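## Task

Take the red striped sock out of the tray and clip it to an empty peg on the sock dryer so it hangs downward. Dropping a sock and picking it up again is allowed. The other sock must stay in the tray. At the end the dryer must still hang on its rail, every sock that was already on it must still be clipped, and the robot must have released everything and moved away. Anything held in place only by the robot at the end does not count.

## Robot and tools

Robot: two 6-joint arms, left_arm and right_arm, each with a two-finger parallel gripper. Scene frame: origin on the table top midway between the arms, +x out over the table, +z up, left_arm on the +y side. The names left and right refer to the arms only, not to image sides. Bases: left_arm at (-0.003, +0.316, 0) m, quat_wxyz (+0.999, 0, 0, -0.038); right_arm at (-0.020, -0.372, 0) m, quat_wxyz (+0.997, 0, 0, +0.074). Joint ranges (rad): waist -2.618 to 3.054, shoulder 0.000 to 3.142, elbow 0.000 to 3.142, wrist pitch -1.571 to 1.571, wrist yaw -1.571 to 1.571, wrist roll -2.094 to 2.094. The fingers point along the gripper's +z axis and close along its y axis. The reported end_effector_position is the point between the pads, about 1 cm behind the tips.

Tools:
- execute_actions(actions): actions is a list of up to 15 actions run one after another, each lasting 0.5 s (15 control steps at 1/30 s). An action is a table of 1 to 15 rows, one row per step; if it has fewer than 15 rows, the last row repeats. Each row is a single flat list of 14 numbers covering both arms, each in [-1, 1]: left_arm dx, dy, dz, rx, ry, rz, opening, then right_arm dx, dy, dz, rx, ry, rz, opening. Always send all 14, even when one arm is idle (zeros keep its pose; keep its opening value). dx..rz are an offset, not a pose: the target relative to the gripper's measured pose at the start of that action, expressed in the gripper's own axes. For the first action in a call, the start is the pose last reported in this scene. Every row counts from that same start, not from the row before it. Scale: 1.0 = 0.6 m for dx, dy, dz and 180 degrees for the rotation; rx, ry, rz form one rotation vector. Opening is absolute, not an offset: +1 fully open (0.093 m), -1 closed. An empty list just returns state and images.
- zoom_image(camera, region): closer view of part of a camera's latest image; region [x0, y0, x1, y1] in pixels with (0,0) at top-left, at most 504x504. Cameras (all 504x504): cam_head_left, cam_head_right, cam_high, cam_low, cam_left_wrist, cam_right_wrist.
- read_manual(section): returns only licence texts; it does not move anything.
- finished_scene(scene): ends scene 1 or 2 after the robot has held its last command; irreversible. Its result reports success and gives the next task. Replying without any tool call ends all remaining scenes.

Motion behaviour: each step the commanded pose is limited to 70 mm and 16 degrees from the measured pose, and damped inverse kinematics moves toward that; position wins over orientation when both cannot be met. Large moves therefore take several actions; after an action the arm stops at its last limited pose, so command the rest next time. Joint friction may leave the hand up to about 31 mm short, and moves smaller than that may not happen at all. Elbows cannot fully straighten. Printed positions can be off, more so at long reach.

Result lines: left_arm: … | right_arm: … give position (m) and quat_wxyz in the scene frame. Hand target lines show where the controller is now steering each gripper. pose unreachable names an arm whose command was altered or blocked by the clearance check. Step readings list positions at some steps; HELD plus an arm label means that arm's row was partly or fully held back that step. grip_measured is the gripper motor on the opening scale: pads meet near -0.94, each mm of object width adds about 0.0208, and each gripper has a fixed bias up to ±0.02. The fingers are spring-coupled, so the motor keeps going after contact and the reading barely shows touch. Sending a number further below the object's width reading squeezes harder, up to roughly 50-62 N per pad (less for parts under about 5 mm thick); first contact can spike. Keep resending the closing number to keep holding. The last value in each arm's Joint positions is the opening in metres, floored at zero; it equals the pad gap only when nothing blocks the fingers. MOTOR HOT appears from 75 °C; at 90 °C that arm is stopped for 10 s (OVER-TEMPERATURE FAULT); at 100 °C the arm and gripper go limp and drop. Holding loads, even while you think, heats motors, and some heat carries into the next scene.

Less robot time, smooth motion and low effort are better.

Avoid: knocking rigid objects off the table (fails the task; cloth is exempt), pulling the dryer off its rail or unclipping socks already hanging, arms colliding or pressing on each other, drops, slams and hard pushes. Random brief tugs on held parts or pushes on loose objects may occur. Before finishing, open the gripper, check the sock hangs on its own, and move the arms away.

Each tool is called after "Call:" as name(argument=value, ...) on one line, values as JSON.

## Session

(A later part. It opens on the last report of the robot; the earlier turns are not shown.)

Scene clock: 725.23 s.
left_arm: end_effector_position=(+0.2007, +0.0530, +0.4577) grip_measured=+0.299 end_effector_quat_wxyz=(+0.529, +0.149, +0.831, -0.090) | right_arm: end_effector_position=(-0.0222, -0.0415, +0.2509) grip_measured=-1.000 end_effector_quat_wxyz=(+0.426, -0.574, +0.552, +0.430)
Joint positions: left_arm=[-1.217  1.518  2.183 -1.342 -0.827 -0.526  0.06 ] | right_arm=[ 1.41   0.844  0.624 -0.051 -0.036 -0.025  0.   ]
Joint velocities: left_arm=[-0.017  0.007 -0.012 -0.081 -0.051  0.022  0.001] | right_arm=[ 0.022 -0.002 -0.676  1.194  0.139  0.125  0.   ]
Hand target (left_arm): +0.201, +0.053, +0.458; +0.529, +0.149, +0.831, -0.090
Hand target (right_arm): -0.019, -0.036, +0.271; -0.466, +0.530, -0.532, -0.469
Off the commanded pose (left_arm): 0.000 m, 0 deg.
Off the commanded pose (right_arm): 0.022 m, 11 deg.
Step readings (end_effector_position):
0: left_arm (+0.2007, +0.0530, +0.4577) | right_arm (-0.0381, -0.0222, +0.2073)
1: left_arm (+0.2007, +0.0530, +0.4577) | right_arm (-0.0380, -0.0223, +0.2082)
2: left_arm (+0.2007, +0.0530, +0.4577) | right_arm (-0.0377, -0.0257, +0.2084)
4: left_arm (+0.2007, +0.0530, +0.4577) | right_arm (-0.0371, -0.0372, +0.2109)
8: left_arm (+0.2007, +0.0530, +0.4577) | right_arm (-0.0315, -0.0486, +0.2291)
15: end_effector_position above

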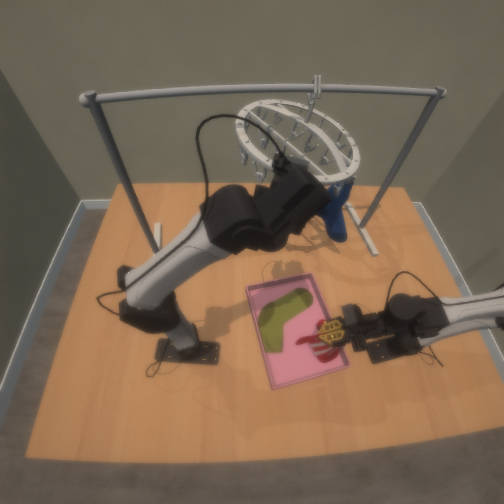

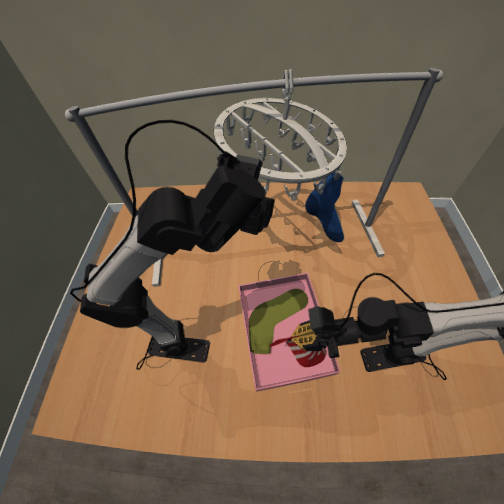

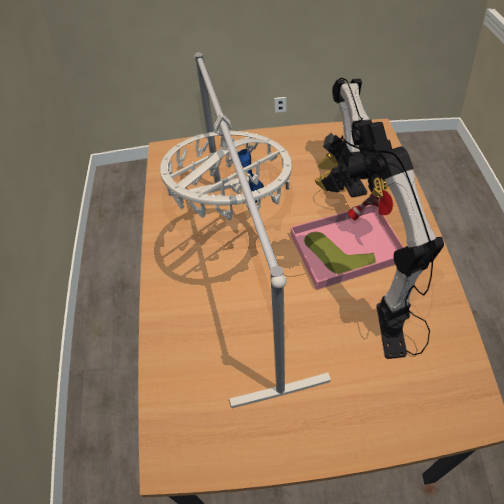

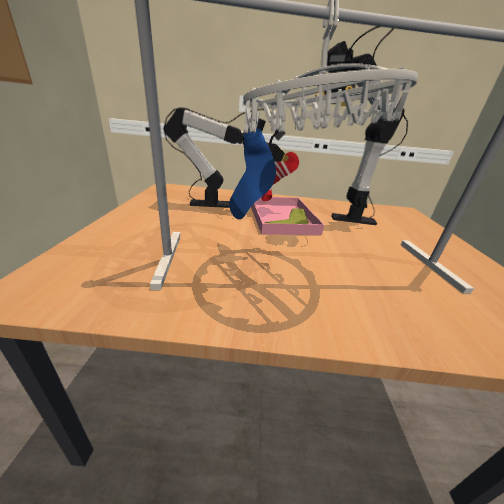

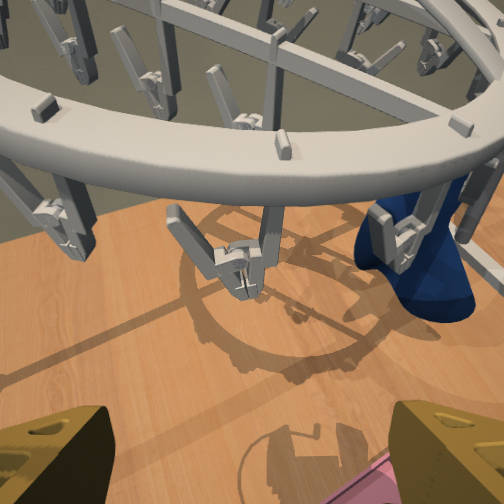

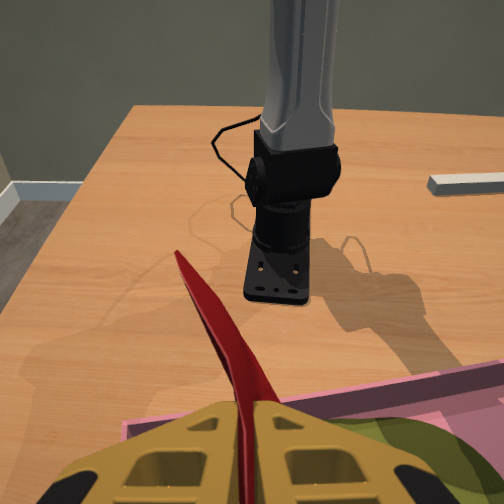

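Call:
execute_actions(actions=[])

Call:
zoom_image(camera="cam_low", region=[240, 115, 330, 205])

Scene clock: 726.33 s.
left_arm: end_effector_position=(+0.2007, +0.0530, +0.4577) grip_measured=+0.299 end_effector_quat_wxyz=(+0.529, +0.149, +0.831, -0.090) | right_arm: end_effector_position=(-0.0188, -0.0348, +0.2725) grip_measured=-1.000 end_effector_quat_wxyz=(+0.465, -0.534, +0.531, +0.466)
Joint positions: left_arm=[-1.217  1.518  2.183 -1.342 -0.827 -0.526  0.06 ] | right_arm=[ 1.41   0.844  0.581  0.128 -0.016 -0.004  0.   ]
Joint velocities: left_arm=[ 0.012 -0.007 -0.012  0.007 -0.007 -0.066  0.001] | right_arm=[0.017 0.012 0.002 0.007 0.051 0.037 0.   ]
Hand target (left_arm): +0.201, +0.053, +0.458; +0.529, +0.149, +0.831, -0.090
Hand target (right_arm): -0.019, -0.036, +0.271; -0.466, +0.530, -0.532, -0.469
Off the commanded pose (left_arm): 0.000 m, 0 deg.
Off the commanded pose (right_arm): 0.005 m, 3 deg.

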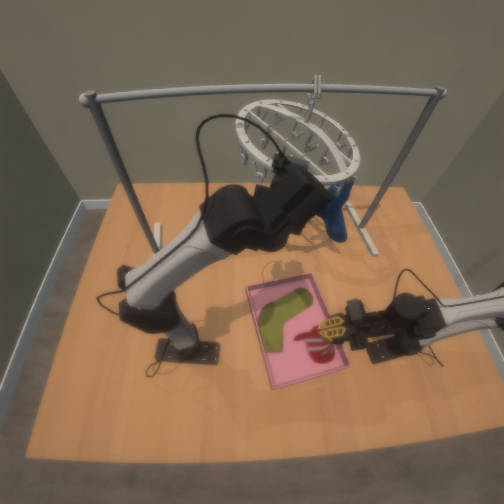

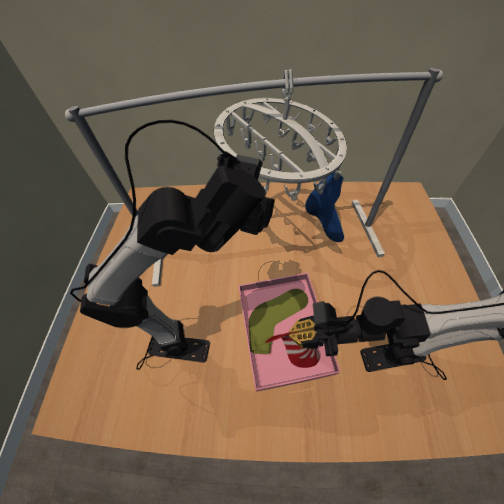

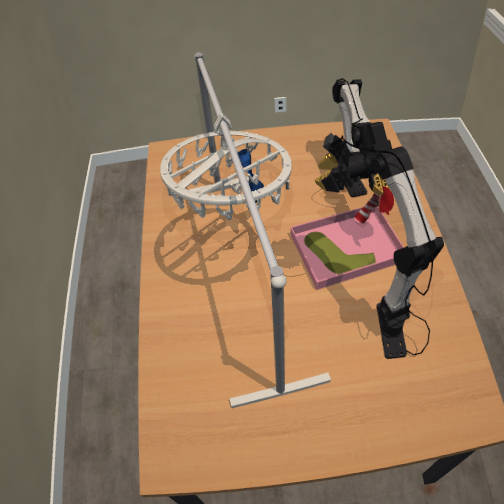

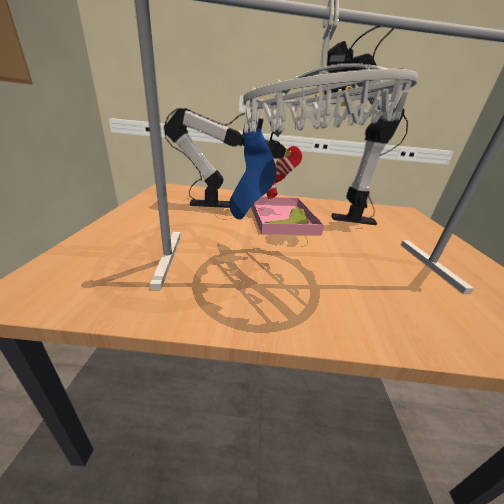

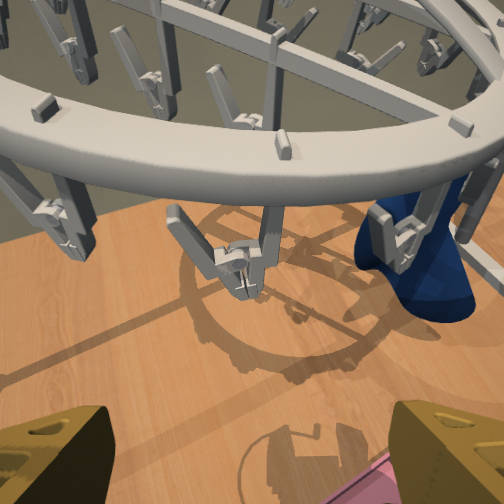

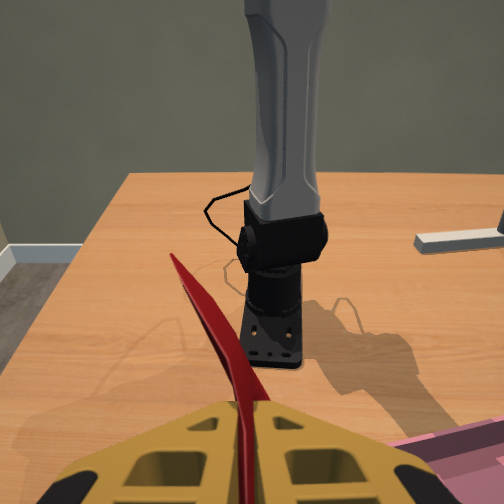

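Region (240, 115, 330, 205) of cam_low's 504x504 image, scaled by 5.600, with more detail than that image has.

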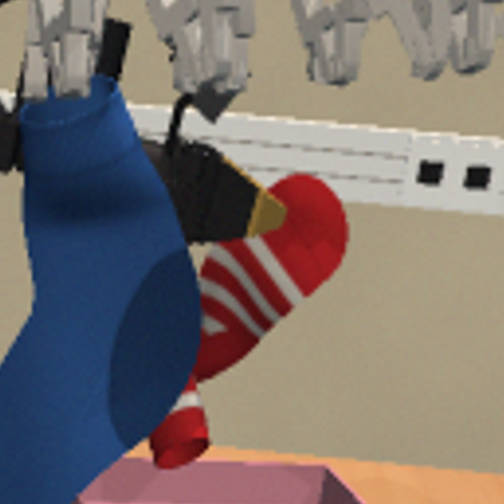

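Call:
execute_actions(actions=[[[0,0,0,0,0,0,0.3,0,0,0,-0.003,-0.015,0.014,-1],[0,0,0,0,0,0,0.3,0,0,0,-0.007,-0.03,0.027,-1],[0,0,0,0,0,0,0.3,0,0,0,-0.01,-0.045,0.041,-1],[0,0,0,0,0,0,0.3,0,0,0,-0.013,-0.06,0.054,-1],[0,0,0,0,0,0,0.3,0,0,0,-0.017,-0.075,0.068,-1],[0,0,0,0,0,0,0.3,0,0,0,-0.02,-0.09,0.082,-1],[0,0,0,0,0,0,0.3,0,0,0,-0.023,-0.105,0.095,-1],[0,0,0,0,0,0,0.3,0,0,0,-0.027,-0.12,0.109,-1],[0,0,0,0,0,0,0.3,0,0,0,-0.03,-0.135,0.123,-1],[0,0,0,0,0,0,0.3,0,0,0,-0.0333,-0.1504,0.1362,-1]]])

Scene clock: 737.53 s.
left_arm: end_effector_position=(+0.2007, +0.0530, +0.4577) grip_measured=+0.299 end_effector_quat_wxyz=(+0.529, +0.149, +0.831, -0.090) | right_arm: end_effector_position=(-0.0180, -0.0346, +0.2523) grip_measured=-1.000 end_effector_quat_wxyz=(+0.425, -0.392, +0.538, +0.614)
Joint positions: left_arm=[-1.217  1.518  2.183 -1.342 -0.827 -0.526  0.06 ] | right_arm=[ 1.386  0.951  0.286  0.781 -0.06   0.342  0.   ]
Joint velocities: left_arm=[-0.002  0.007  0.012  0.022  0.007  0.022 -0.001] | right_arm=[ 0.012  0.716 -0.369  1.736  0.037  0.637  0.   ]
Hand target (left_arm): +0.201, +0.053, +0.458; +0.529, +0.149, +0.831, -0.090
Hand target (right_arm): -0.019, -0.040, +0.272; +0.424, -0.334, +0.508, +0.671
Off the commanded pose (left_arm): 0.000 m, 0 deg.
Off the commanded pose (right_arm): 0.020 m, 14 deg.
Step readings (end_effector_position):
0: left_arm (+0.2007, +0.0530, +0.4577) | right_arm (-0.0188, -0.0348, +0.2725)
1: left_arm (+0.2007, +0.0530, +0.4577) | right_arm (-0.0190, -0.0346, +0.2729)
2: left_arm (+0.2007, +0.0530, +0.4577) | right_arm (-0.0193, -0.0343, +0.2733)
4: left_arm (+0.2007, +0.0530, +0.4577) | right_arm (-0.0187, -0.0343, +0.2695)
8: left_arm (+0.2007, +0.0530, +0.4577) | right_arm (-0.0178, -0.0381, +0.2505)
15: end_effector_position above

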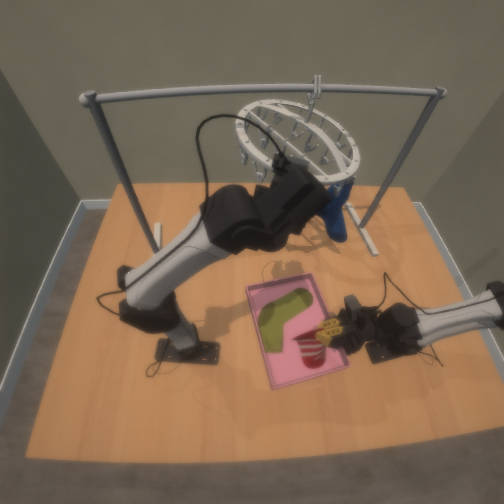

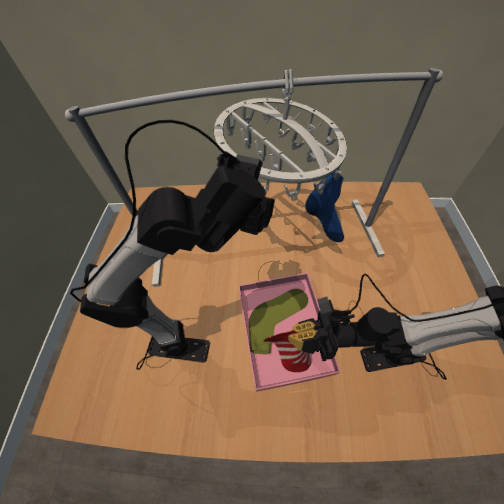

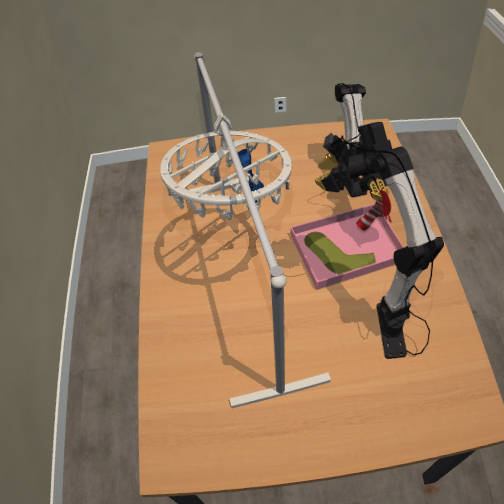

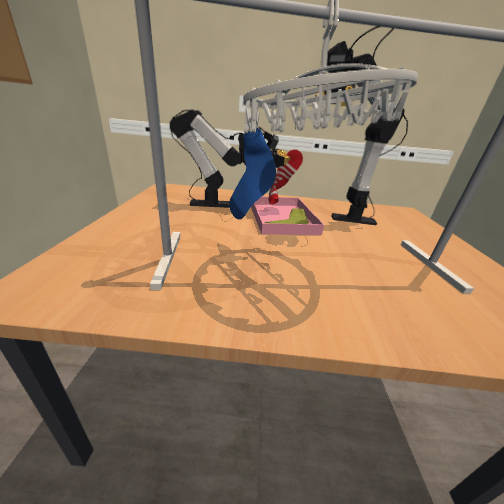

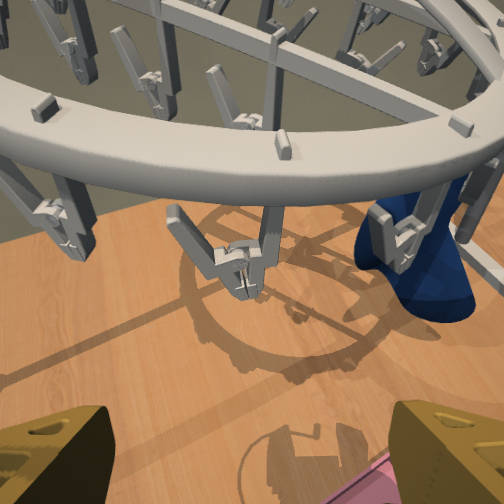

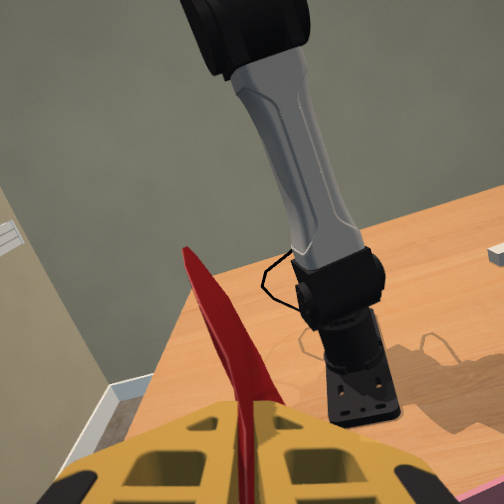

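Call:
execute_actions(actions=[])

Call:
zoom_image(camera="cam_low", region=[240, 115, 330, 205])

Call:
zoom_image(camera="cam_head_right", region=[250, 290, 350, 390])

Scene clock: 739.37 s.
left_arm: end_effector_position=(+0.2007, +0.0530, +0.4577) grip_measured=+0.299 end_effector_quat_wxyz=(+0.529, +0.149, +0.831, -0.090) | right_arm: end_effector_position=(-0.0166, -0.0398, +0.2795) grip_measured=-1.000 end_effector_quat_wxyz=(+0.430, -0.334, +0.504, +0.671)
Joint positions: left_arm=[-1.217  1.518  2.183 -1.342 -0.827 -0.526  0.06 ] | right_arm=[ 1.386  1.002  0.258  1.017 -0.05   0.43   0.   ]
Joint velocities: left_arm=[-0.007 -0.007  0.007  0.007 -0.037 -0.066 -0.   ] | right_arm=[ 0.002 -0.002  0.002  0.022 -0.022 -0.007  0.   ]
Hand target (left_arm): +0.201, +0.053, +0.458; +0.529, +0.149, +0.831, -0.090
Hand target (right_arm): -0.019, -0.040, +0.272; +0.423, -0.334, +0.508, +0.671
Off the commanded pose (left_arm): 0.000 m, 0 deg.
Off the commanded pose (right_arm): 0.009 m, 4 deg.

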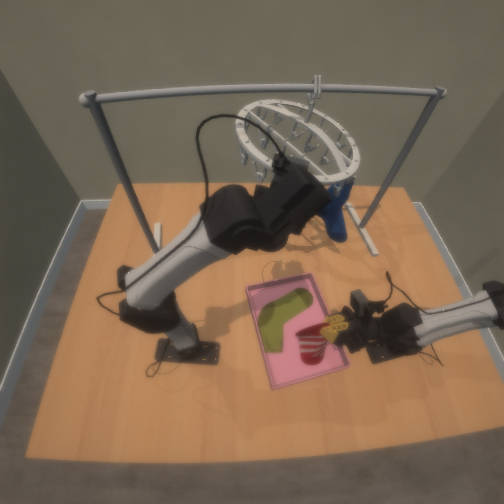

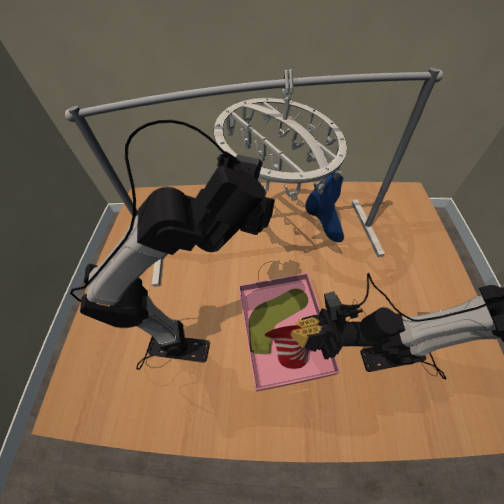

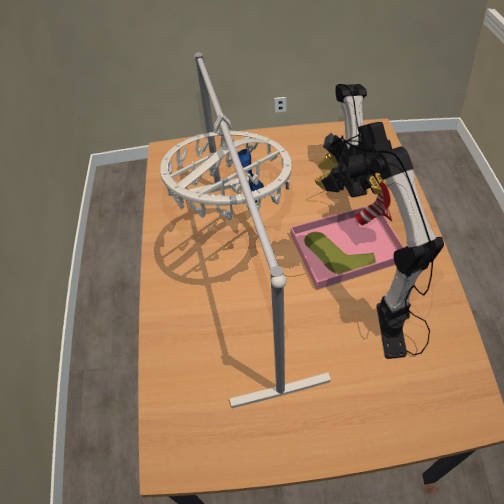

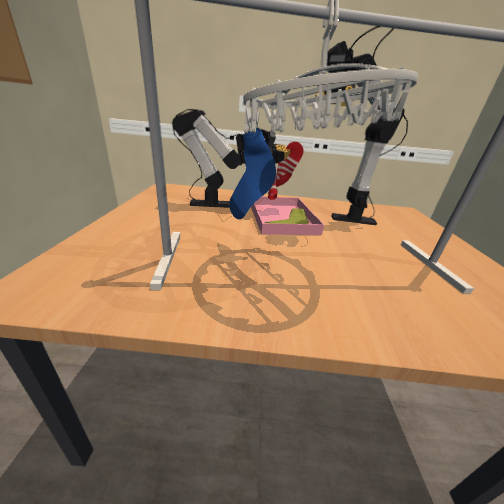

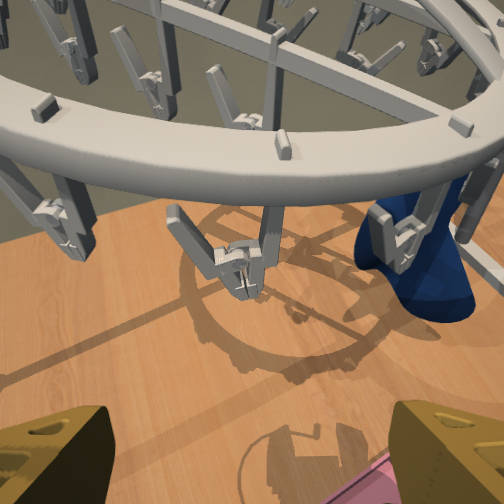

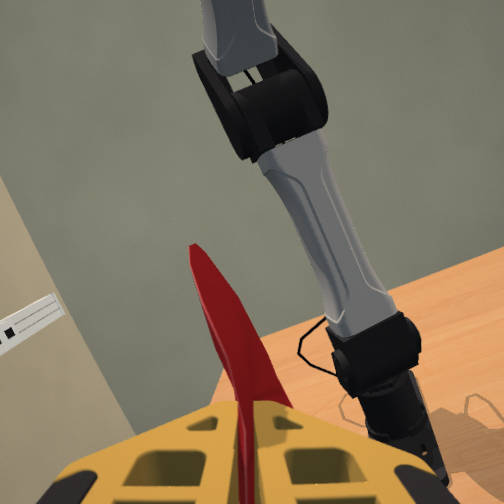

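Region (240, 115, 330, 205) of cam_low's 504x504 image, scaled by 5.600, with more detail than that image has.

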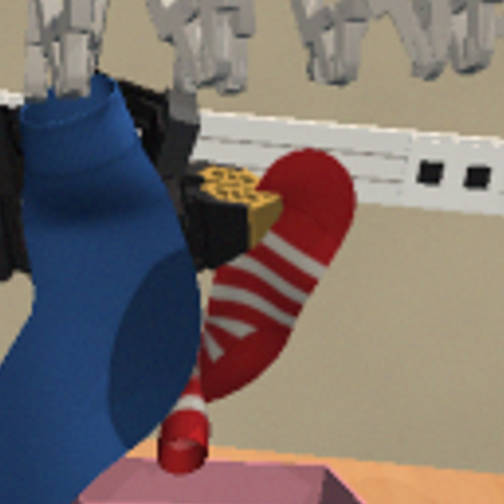

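Region (250, 290, 350, 390) of cam_head_right's 504x504 image, scaled by 5.040, with more detail than that image has.

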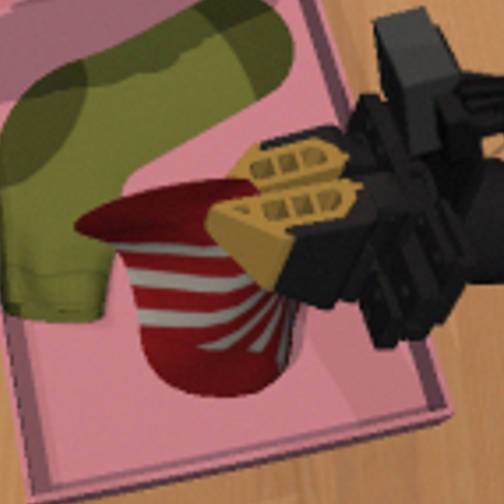

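Call:
execute_actions(actions=[[[-0.0004,0.002,0.008,0,0,0,0.32,-0.008,-0.011,-0.001,0.018,-0.008,-0.005,-1],[-0.0008,0.004,0.017,0,0,0,0.34,-0.017,-0.022,-0.002,0.035,-0.016,-0.011,-1],[-0.0013,0.006,0.025,0,0,0,0.36,-0.025,-0.033,-0.002,0.053,-0.023,-0.016,-1],[-0.0017,0.008,0.033,0,0,0,0.38,-0.033,-0.044,-0.003,0.07,-0.031,-0.021,-1],[-0.0021,0.01,0.042,0,0,0,0.4,-0.042,-0.055,-0.004,0.088,-0.039,-0.027,-1],[-0.0025,0.012,0.05,0,0,0,0.42,-0.05,-0.066,-0.005,0.105,-0.047,-0.032,-1],[-0.003,0.014,0.058,0,0,0,0.45,-0.058,-0.077,-0.006,0.123,-0.054,-0.038,-1],[-0.0033,0.016,0.067,0,0,0,0.45,-0.067,-0.088,-0.006,0.141,-0.062,-0.043,-1],[-0.0038,0.018,0.075,0,0,0,0.45,-0.075,-0.099,-0.007,0.158,-0.07,-0.048,-1],[-0.0042,0.018,0.083,0,0,0,0.45,-0.083,-0.11,-0.008,0.176,-0.078,-0.054,-1],[-0.0046,0.018,0.092,0,0,0,0.45,-0.092,-0.121,-0.009,0.193,-0.085,-0.059,-1],[-0.005,0.018,0.1,0,0,0,0.45,-0.0998,-0.1317,-0.0095,0.2108,-0.093,-0.0643,-1]]])

Scene clock: 749.90 s.
left_arm: end_effector_position=(+0.2555, +0.0518, +0.4313) grip_measured=+0.449 end_effector_quat_wxyz=(+0.520, +0.141, +0.840, -0.066) | right_arm: end_effector_position=(+0.0603, -0.0483, +0.2946) grip_measured=-1.000 end_effector_quat_wxyz=(+0.593, -0.185, +0.580, +0.526)
Joint positions: left_arm=[-1.016  1.516  2.034 -1.145 -0.695 -0.395  0.067] | right_arm=[1.437 1.044 0.341 1.006 0.53  0.259 0.   ]
Joint velocities: left_arm=[ 0.066  0.012 -0.154  0.286  0.227  0.212  0.   ] | right_arm=[ 0.222  0.608  0.349  0.256  1.194 -0.359  0.   ]
Hand target (left_arm): +0.257, +0.045, +0.437; +0.529, +0.148, +0.831, -0.088
Hand target (right_arm): +0.077, -0.053, +0.297; +0.631, -0.142, +0.599, +0.472
Off the commanded pose (left_arm): 0.009 m, 3 deg.
Off the commanded pose (right_arm): 0.020 m, 11 deg.
Step readings (end_effector_position):
0: left_arm (+0.2007, +0.0530, +0.4577) | right_arm (-0.0166, -0.0398, +0.2795)
1: left_arm (+0.2009, +0.0529, +0.4577) | right_arm (-0.0155, -0.0397, +0.2794)
2: left_arm (+0.2024, +0.0533, +0.4578) | right_arm (-0.0131, -0.0397, +0.2792)
4: left_arm (+0.2098, +0.0548, +0.4567) | right_arm (-0.0058, -0.0406, +0.2792)
8: left_arm (+0.2301, +0.0564, +0.4451) | right_arm (+0.0153, -0.0444, +0.2790)
15: end_effector_position above

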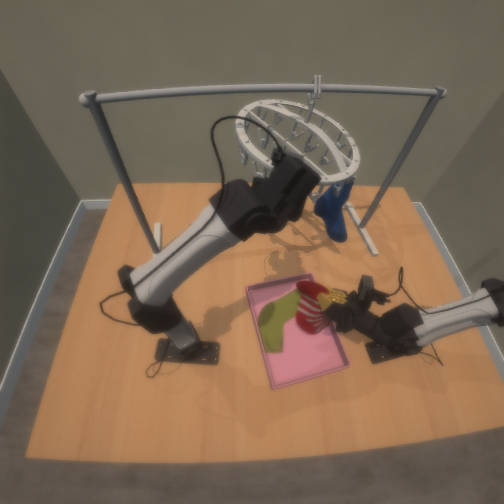

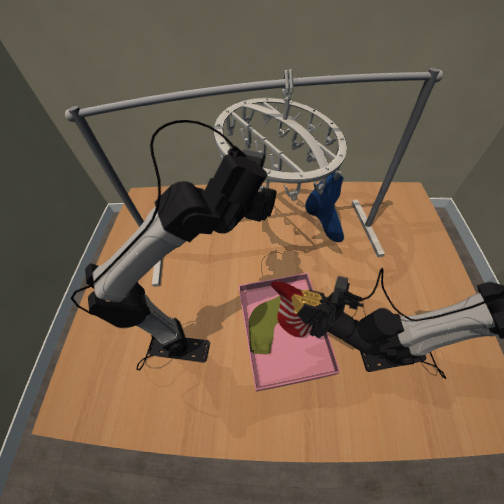

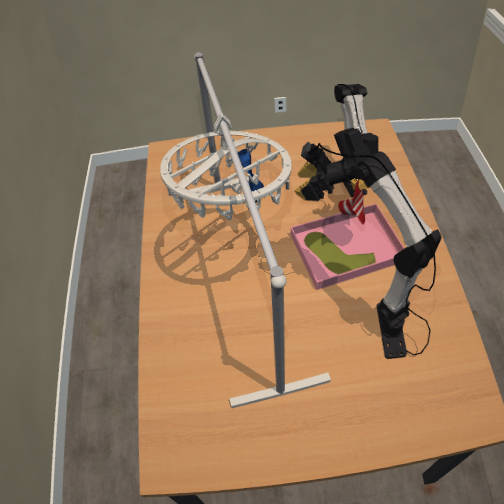

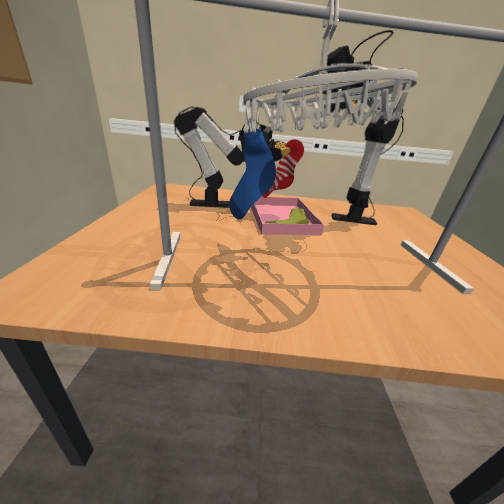

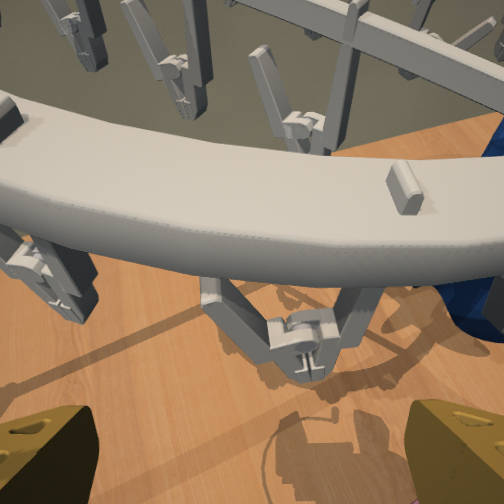

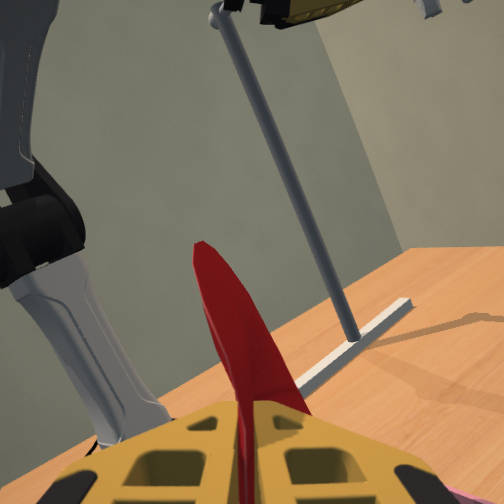

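Call:
execute_actions(actions=[[[-0.0113,-0.0097,0.0008,0.016,-0.0102,-0.0048,0.45,-0.008,-0.035,0.022,0.07,-0.031,-0.02,-1],[-0.0113,-0.0097,0.0008,0.016,-0.0102,-0.0048,0.45,-0.011,-0.046,0.033,0.088,-0.039,-0.026,-1],[-0.0113,-0.0097,0.0008,0.016,-0.0102,-0.0048,0.45,-0.013,-0.058,0.045,0.106,-0.047,-0.031,-1],[-0.0113,-0.0097,0.0008,0.016,-0.0102,-0.0048,0.45,-0.016,-0.069,0.056,0.124,-0.055,-0.036,-1],[-0.0113,-0.0097,0.0008,0.016,-0.0102,-0.0048,0.45,-0.019,-0.08,0.068,0.141,-0.063,-0.041,-1],[-0.0113,-0.0097,0.0008,0.016,-0.0102,-0.0048,0.45,-0.021,-0.092,0.079,0.159,-0.07,-0.047,-1],[-0.0113,-0.0097,0.0008,0.016,-0.0102,-0.0048,0.45,-0.024,-0.103,0.091,0.177,-0.078,-0.052,-1],[-0.0113,-0.0097,0.0008,0.016,-0.0102,-0.0048,0.45,-0.027,-0.114,0.102,0.195,-0.086,-0.057,-1],[-0.0113,-0.0097,0.0008,0.016,-0.0102,-0.0048,0.45,-0.029,-0.126,0.114,0.213,-0.094,-0.062,-1],[-0.0113,-0.0097,0.0008,0.016,-0.0102,-0.0048,0.45,-0.032,-0.137,0.125,0.231,-0.102,-0.068,-1],[-0.0113,-0.0097,0.0008,0.016,-0.0102,-0.0048,0.45,-0.035,-0.148,0.137,0.248,-0.11,-0.073,-1],[-0.0113,-0.0097,0.0008,0.016,-0.0102,-0.0048,0.45,-0.0375,-0.1598,0.1482,0.2662,-0.1179,-0.0781,-1]]])

Scene clock: 760.53 s.
left_arm: end_effector_position=(+0.2562, +0.0404, +0.4365) grip_measured=+0.449 end_effector_quat_wxyz=(+0.526, +0.151, +0.832, -0.090) | right_arm: end_effector_position=(+0.1780, -0.0087, +0.2890) grip_measured=-1.000 end_effector_quat_wxyz=(+0.728, +0.027, +0.638, +0.252)
Joint positions: left_arm=[-1.015  1.516  2.026 -1.085 -0.656 -0.366  0.067] | right_arm=[ 1.297  1.677  0.802  1.312  1.118 -0.023  0.   ]
Joint velocities: left_arm=[-0.017 -0.002 -0.007  0.022 -0.007  0.022 -0.   ] | right_arm=[-0.066  0.989  0.877  0.857  0.784 -0.725  0.   ]
Hand target (left_arm): +0.257, +0.045, +0.437; +0.529, +0.147, +0.831, -0.093
Hand target (right_arm): +0.186, -0.020, +0.293; +0.736, +0.084, +0.637, +0.211
Off the commanded pose (left_arm): 0.005 m, 1 deg.
Off the commanded pose (right_arm): 0.020 m, 12 deg.
Step readings (end_effector_position):
0: left_arm (+0.2565, +0.0421, +0.4359) | right_arm (+0.0791, -0.0553, +0.2875)
1: left_arm (+0.2565, +0.0418, +0.4360) | right_arm (+0.0802, -0.0548, +0.2874)
2: left_arm (+0.2564, +0.0416, +0.4360) | right_arm (+0.0826, -0.0521, +0.2874)
4: left_arm (+0.2564, +0.0411, +0.4363) | right_arm (+0.0893, -0.0419, +0.2839)
8: left_arm (+0.2563, +0.0406, +0.4364) | right_arm (+0.1176, -0.0252, +0.2795)
15: end_effector_position above

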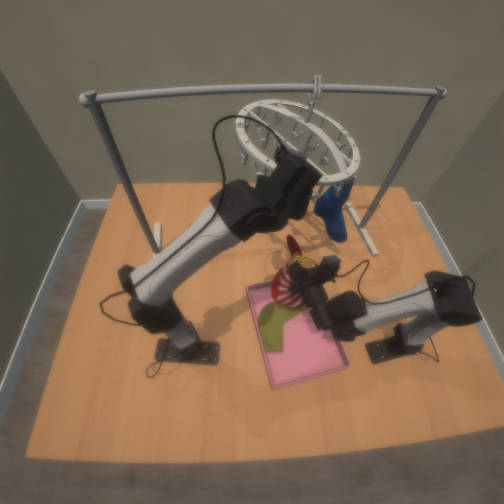

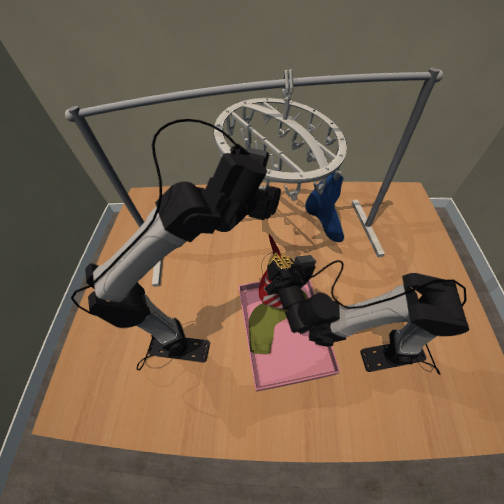

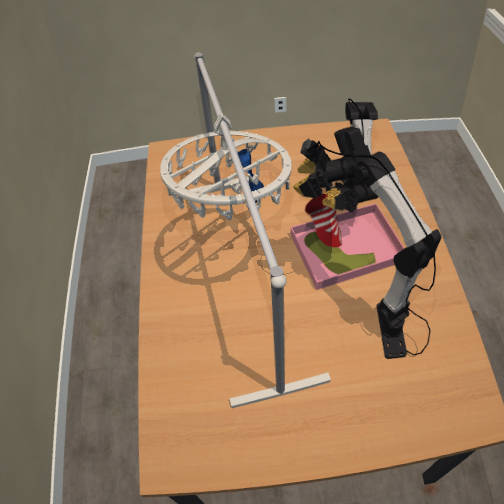

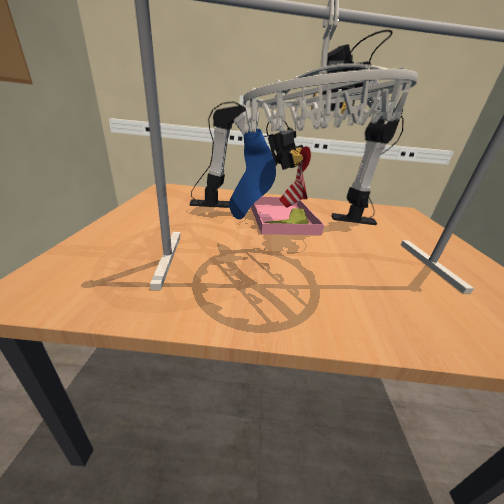

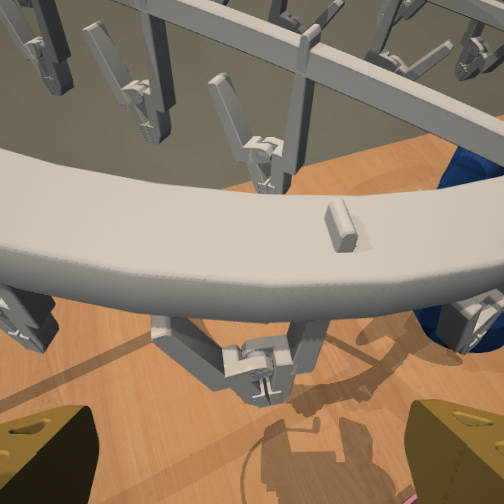

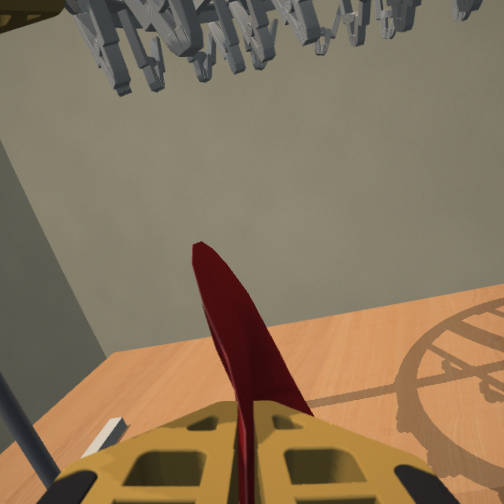

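Call:
execute_actions(actions=[[[0.0003,0.0005,0.006,0,0,0,0.45,-0.005,-0.012,0.02,0.03,-0.02,0.002,-1],[0.0006,0.001,0.012,0,0,0,0.45,-0.007,-0.012,0.031,0.033,-0.026,0.002,-1],[0.001,0.0015,0.018,0,0,0,0.45,-0.01,-0.012,0.041,0.036,-0.032,0.003,-1],[0.0013,0.002,0.024,0,0,0,0.45,-0.012,-0.012,0.052,0.039,-0.038,0.003,-1],[0.0016,0.0025,0.03,0,0,0,0.45,-0.014,-0.012,0.062,0.042,-0.044,0.004,-1],[0.002,0.003,0.036,0,0,0,0.45,-0.016,-0.012,0.073,0.0464,-0.0523,0.0042,-1],[0.0023,0.0035,0.042,0,0,0,0.45,-0.018,-0.012,0.083,0.0464,-0.0523,0.0042,-1],[0.0026,0.004,0.048,0,0,0,0.45,-0.02,-0.012,0.094,0.0464,-0.0523,0.0042,-1],[0.003,0.0045,0.054,0,0,0,0.45,-0.023,-0.012,0.104,0.0464,-0.0523,0.0042,-1],[0.0033,0.005,0.06,0,0,0,0.45,-0.025,-0.012,0.115,0.0464,-0.0523,0.0042,-1],[0.0033,0.005,0.065,0,0,0,0.45,-0.0268,-0.0115,0.1253,0.0464,-0.0523,0.0042,-1]]])

Scene clock: 771.17 s.
left_arm: end_effector_position=(+0.2826, +0.0426, +0.4269) grip_measured=+0.449 end_effector_quat_wxyz=(+0.528, +0.144, +0.832, -0.088) | right_arm: end_effector_position=(+0.2474, -0.0087, +0.3124) grip_measured=-1.000 end_effector_quat_wxyz=(+0.770, +0.113, +0.596, +0.198)
Joint positions: left_arm=[-0.928  1.516  1.961 -0.986 -0.595 -0.319  0.067] | right_arm=[ 1.132  1.887  1.046  1.51   1.13  -0.181  0.   ]
Joint velocities: left_arm=[ 0.002 -0.002 -0.027  0.11   0.066  0.095 -0.   ] | right_arm=[-0.027 -0.002  0.129 -0.051 -0.051  0.125  0.   ]
Hand target (left_arm): +0.290, +0.033, +0.418; +0.526, +0.151, +0.832, -0.090
Hand target (right_arm): +0.249, +0.000, +0.315; +0.771, +0.105, +0.593, +0.207
Off the commanded pose (left_arm): 0.016 m, 1 deg.
Off the commanded pose (right_arm): 0.010 m, 1 deg.
Step readings (end_effector_position):
0: left_arm (+0.2562, +0.0403, +0.4366) | right_arm (+0.1846, -0.0208, +0.2861)
1: left_arm (+0.2562, +0.0402, +0.4366) | right_arm (+0.1849, -0.0202, +0.2863)
2: left_arm (+0.2565, +0.0403, +0.4366) | right_arm (+0.1864, -0.0192, +0.2867)
4: left_arm (+0.2593, +0.0414, +0.4374) | right_arm (+0.1944, -0.0160, +0.2879)
8: left_arm (+0.2706, +0.0438, +0.4345) | right_arm (+0.2183, -0.0093, +0.2917)
15: end_effector_position above

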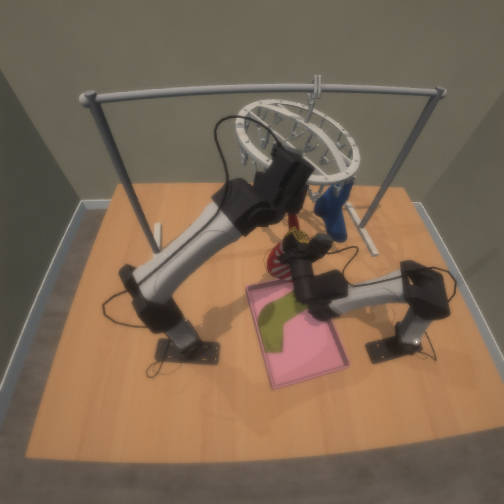

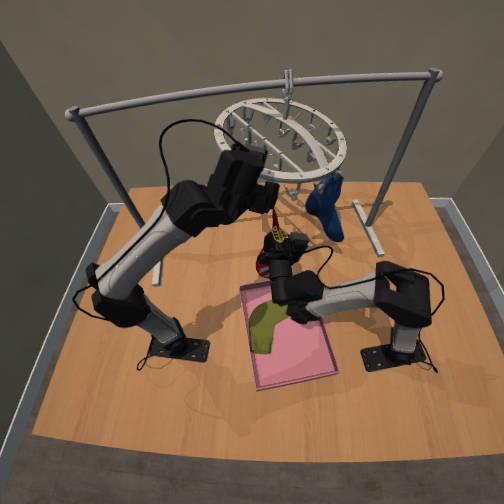

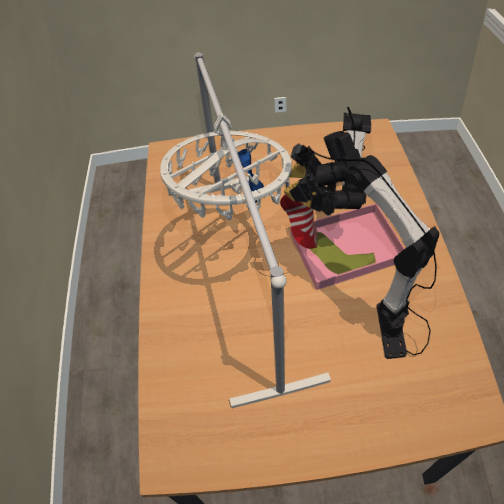

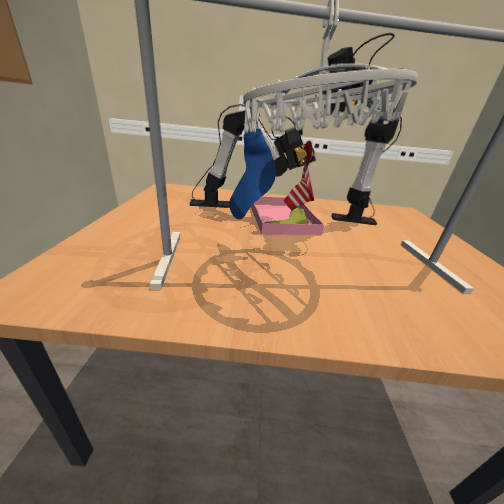

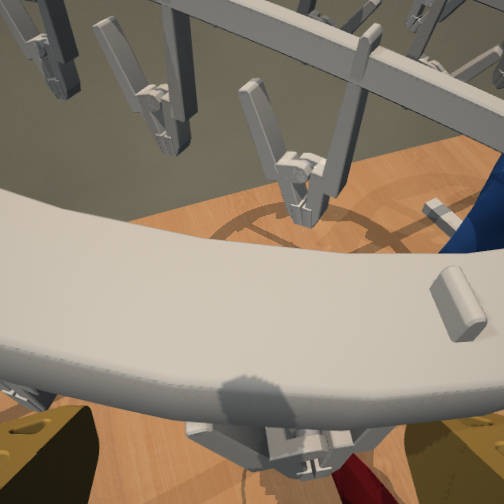

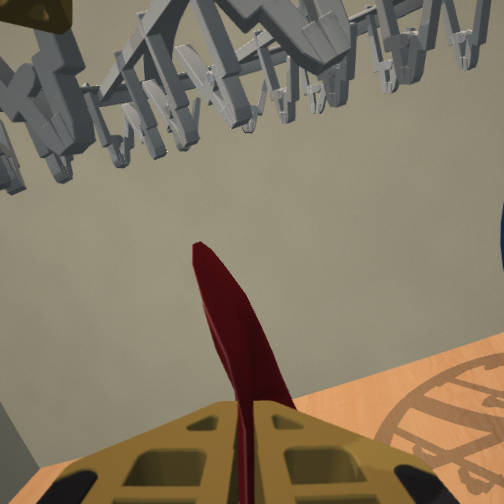

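Call:
execute_actions(actions=[])

Scene clock: 772.23 s.
left_arm: end_effector_position=(+0.2831, +0.0386, +0.4308) grip_measured=+0.449 end_effector_quat_wxyz=(+0.533, +0.146, +0.828, -0.098) | right_arm: end_effector_position=(+0.2472, -0.0054, +0.3142) grip_measured=-1.000 end_effector_quat_wxyz=(+0.771, +0.106, +0.594, +0.202)
Joint positions: left_arm=[-0.928  1.516  1.961 -0.962 -0.583 -0.31   0.067] | right_arm=[ 1.131  1.887  1.05   1.5    1.113 -0.177  0.   ]
Joint velocities: left_arm=[-0.002 -0.002 -0.007  0.066 -0.037 -0.066 -0.   ] | right_arm=[-0.002  0.002  0.012  0.022  0.007  0.022  0.   ]
Hand target (left_arm): +0.289, +0.032, +0.418; +0.526, +0.151, +0.832, -0.090
Hand target (right_arm): +0.249, +0.000, +0.315; +0.771, +0.105, +0.593, +0.207
Off the commanded pose (left_arm): 0.016 m, 1 deg.
Off the commanded pose (right_arm): 0.006 m, 1 deg.

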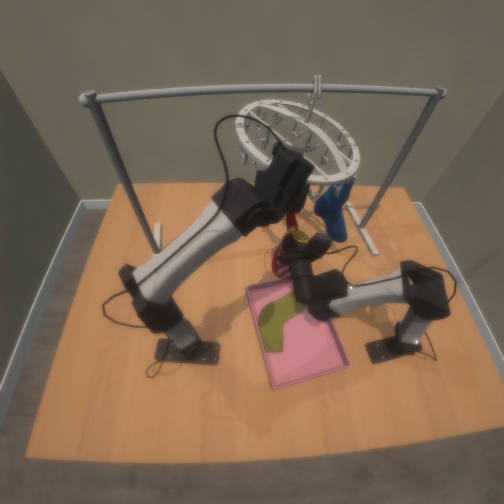

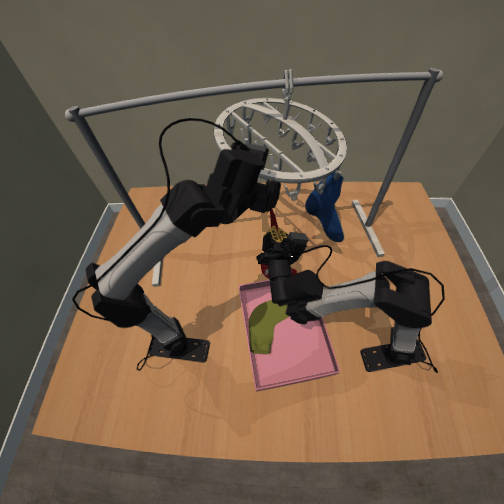

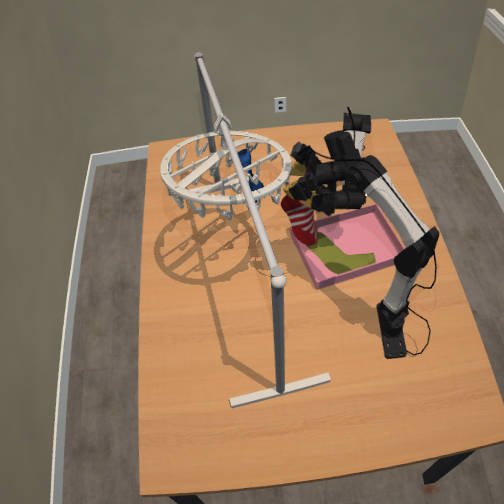

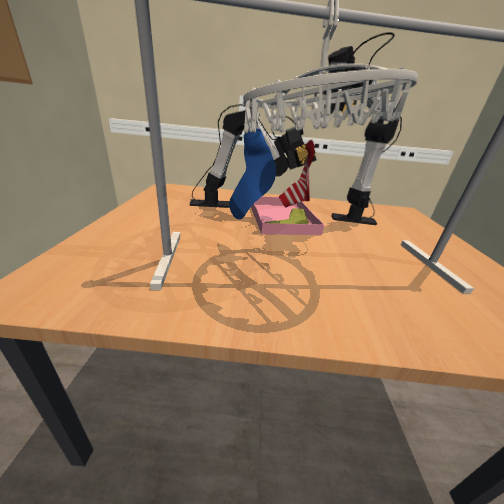

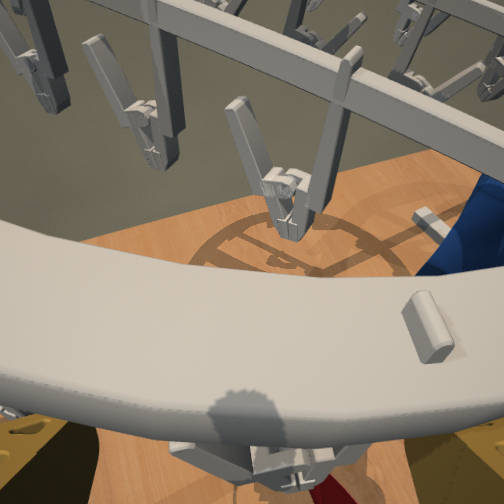

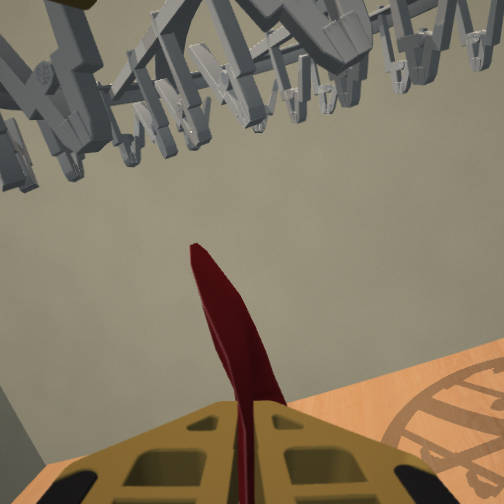

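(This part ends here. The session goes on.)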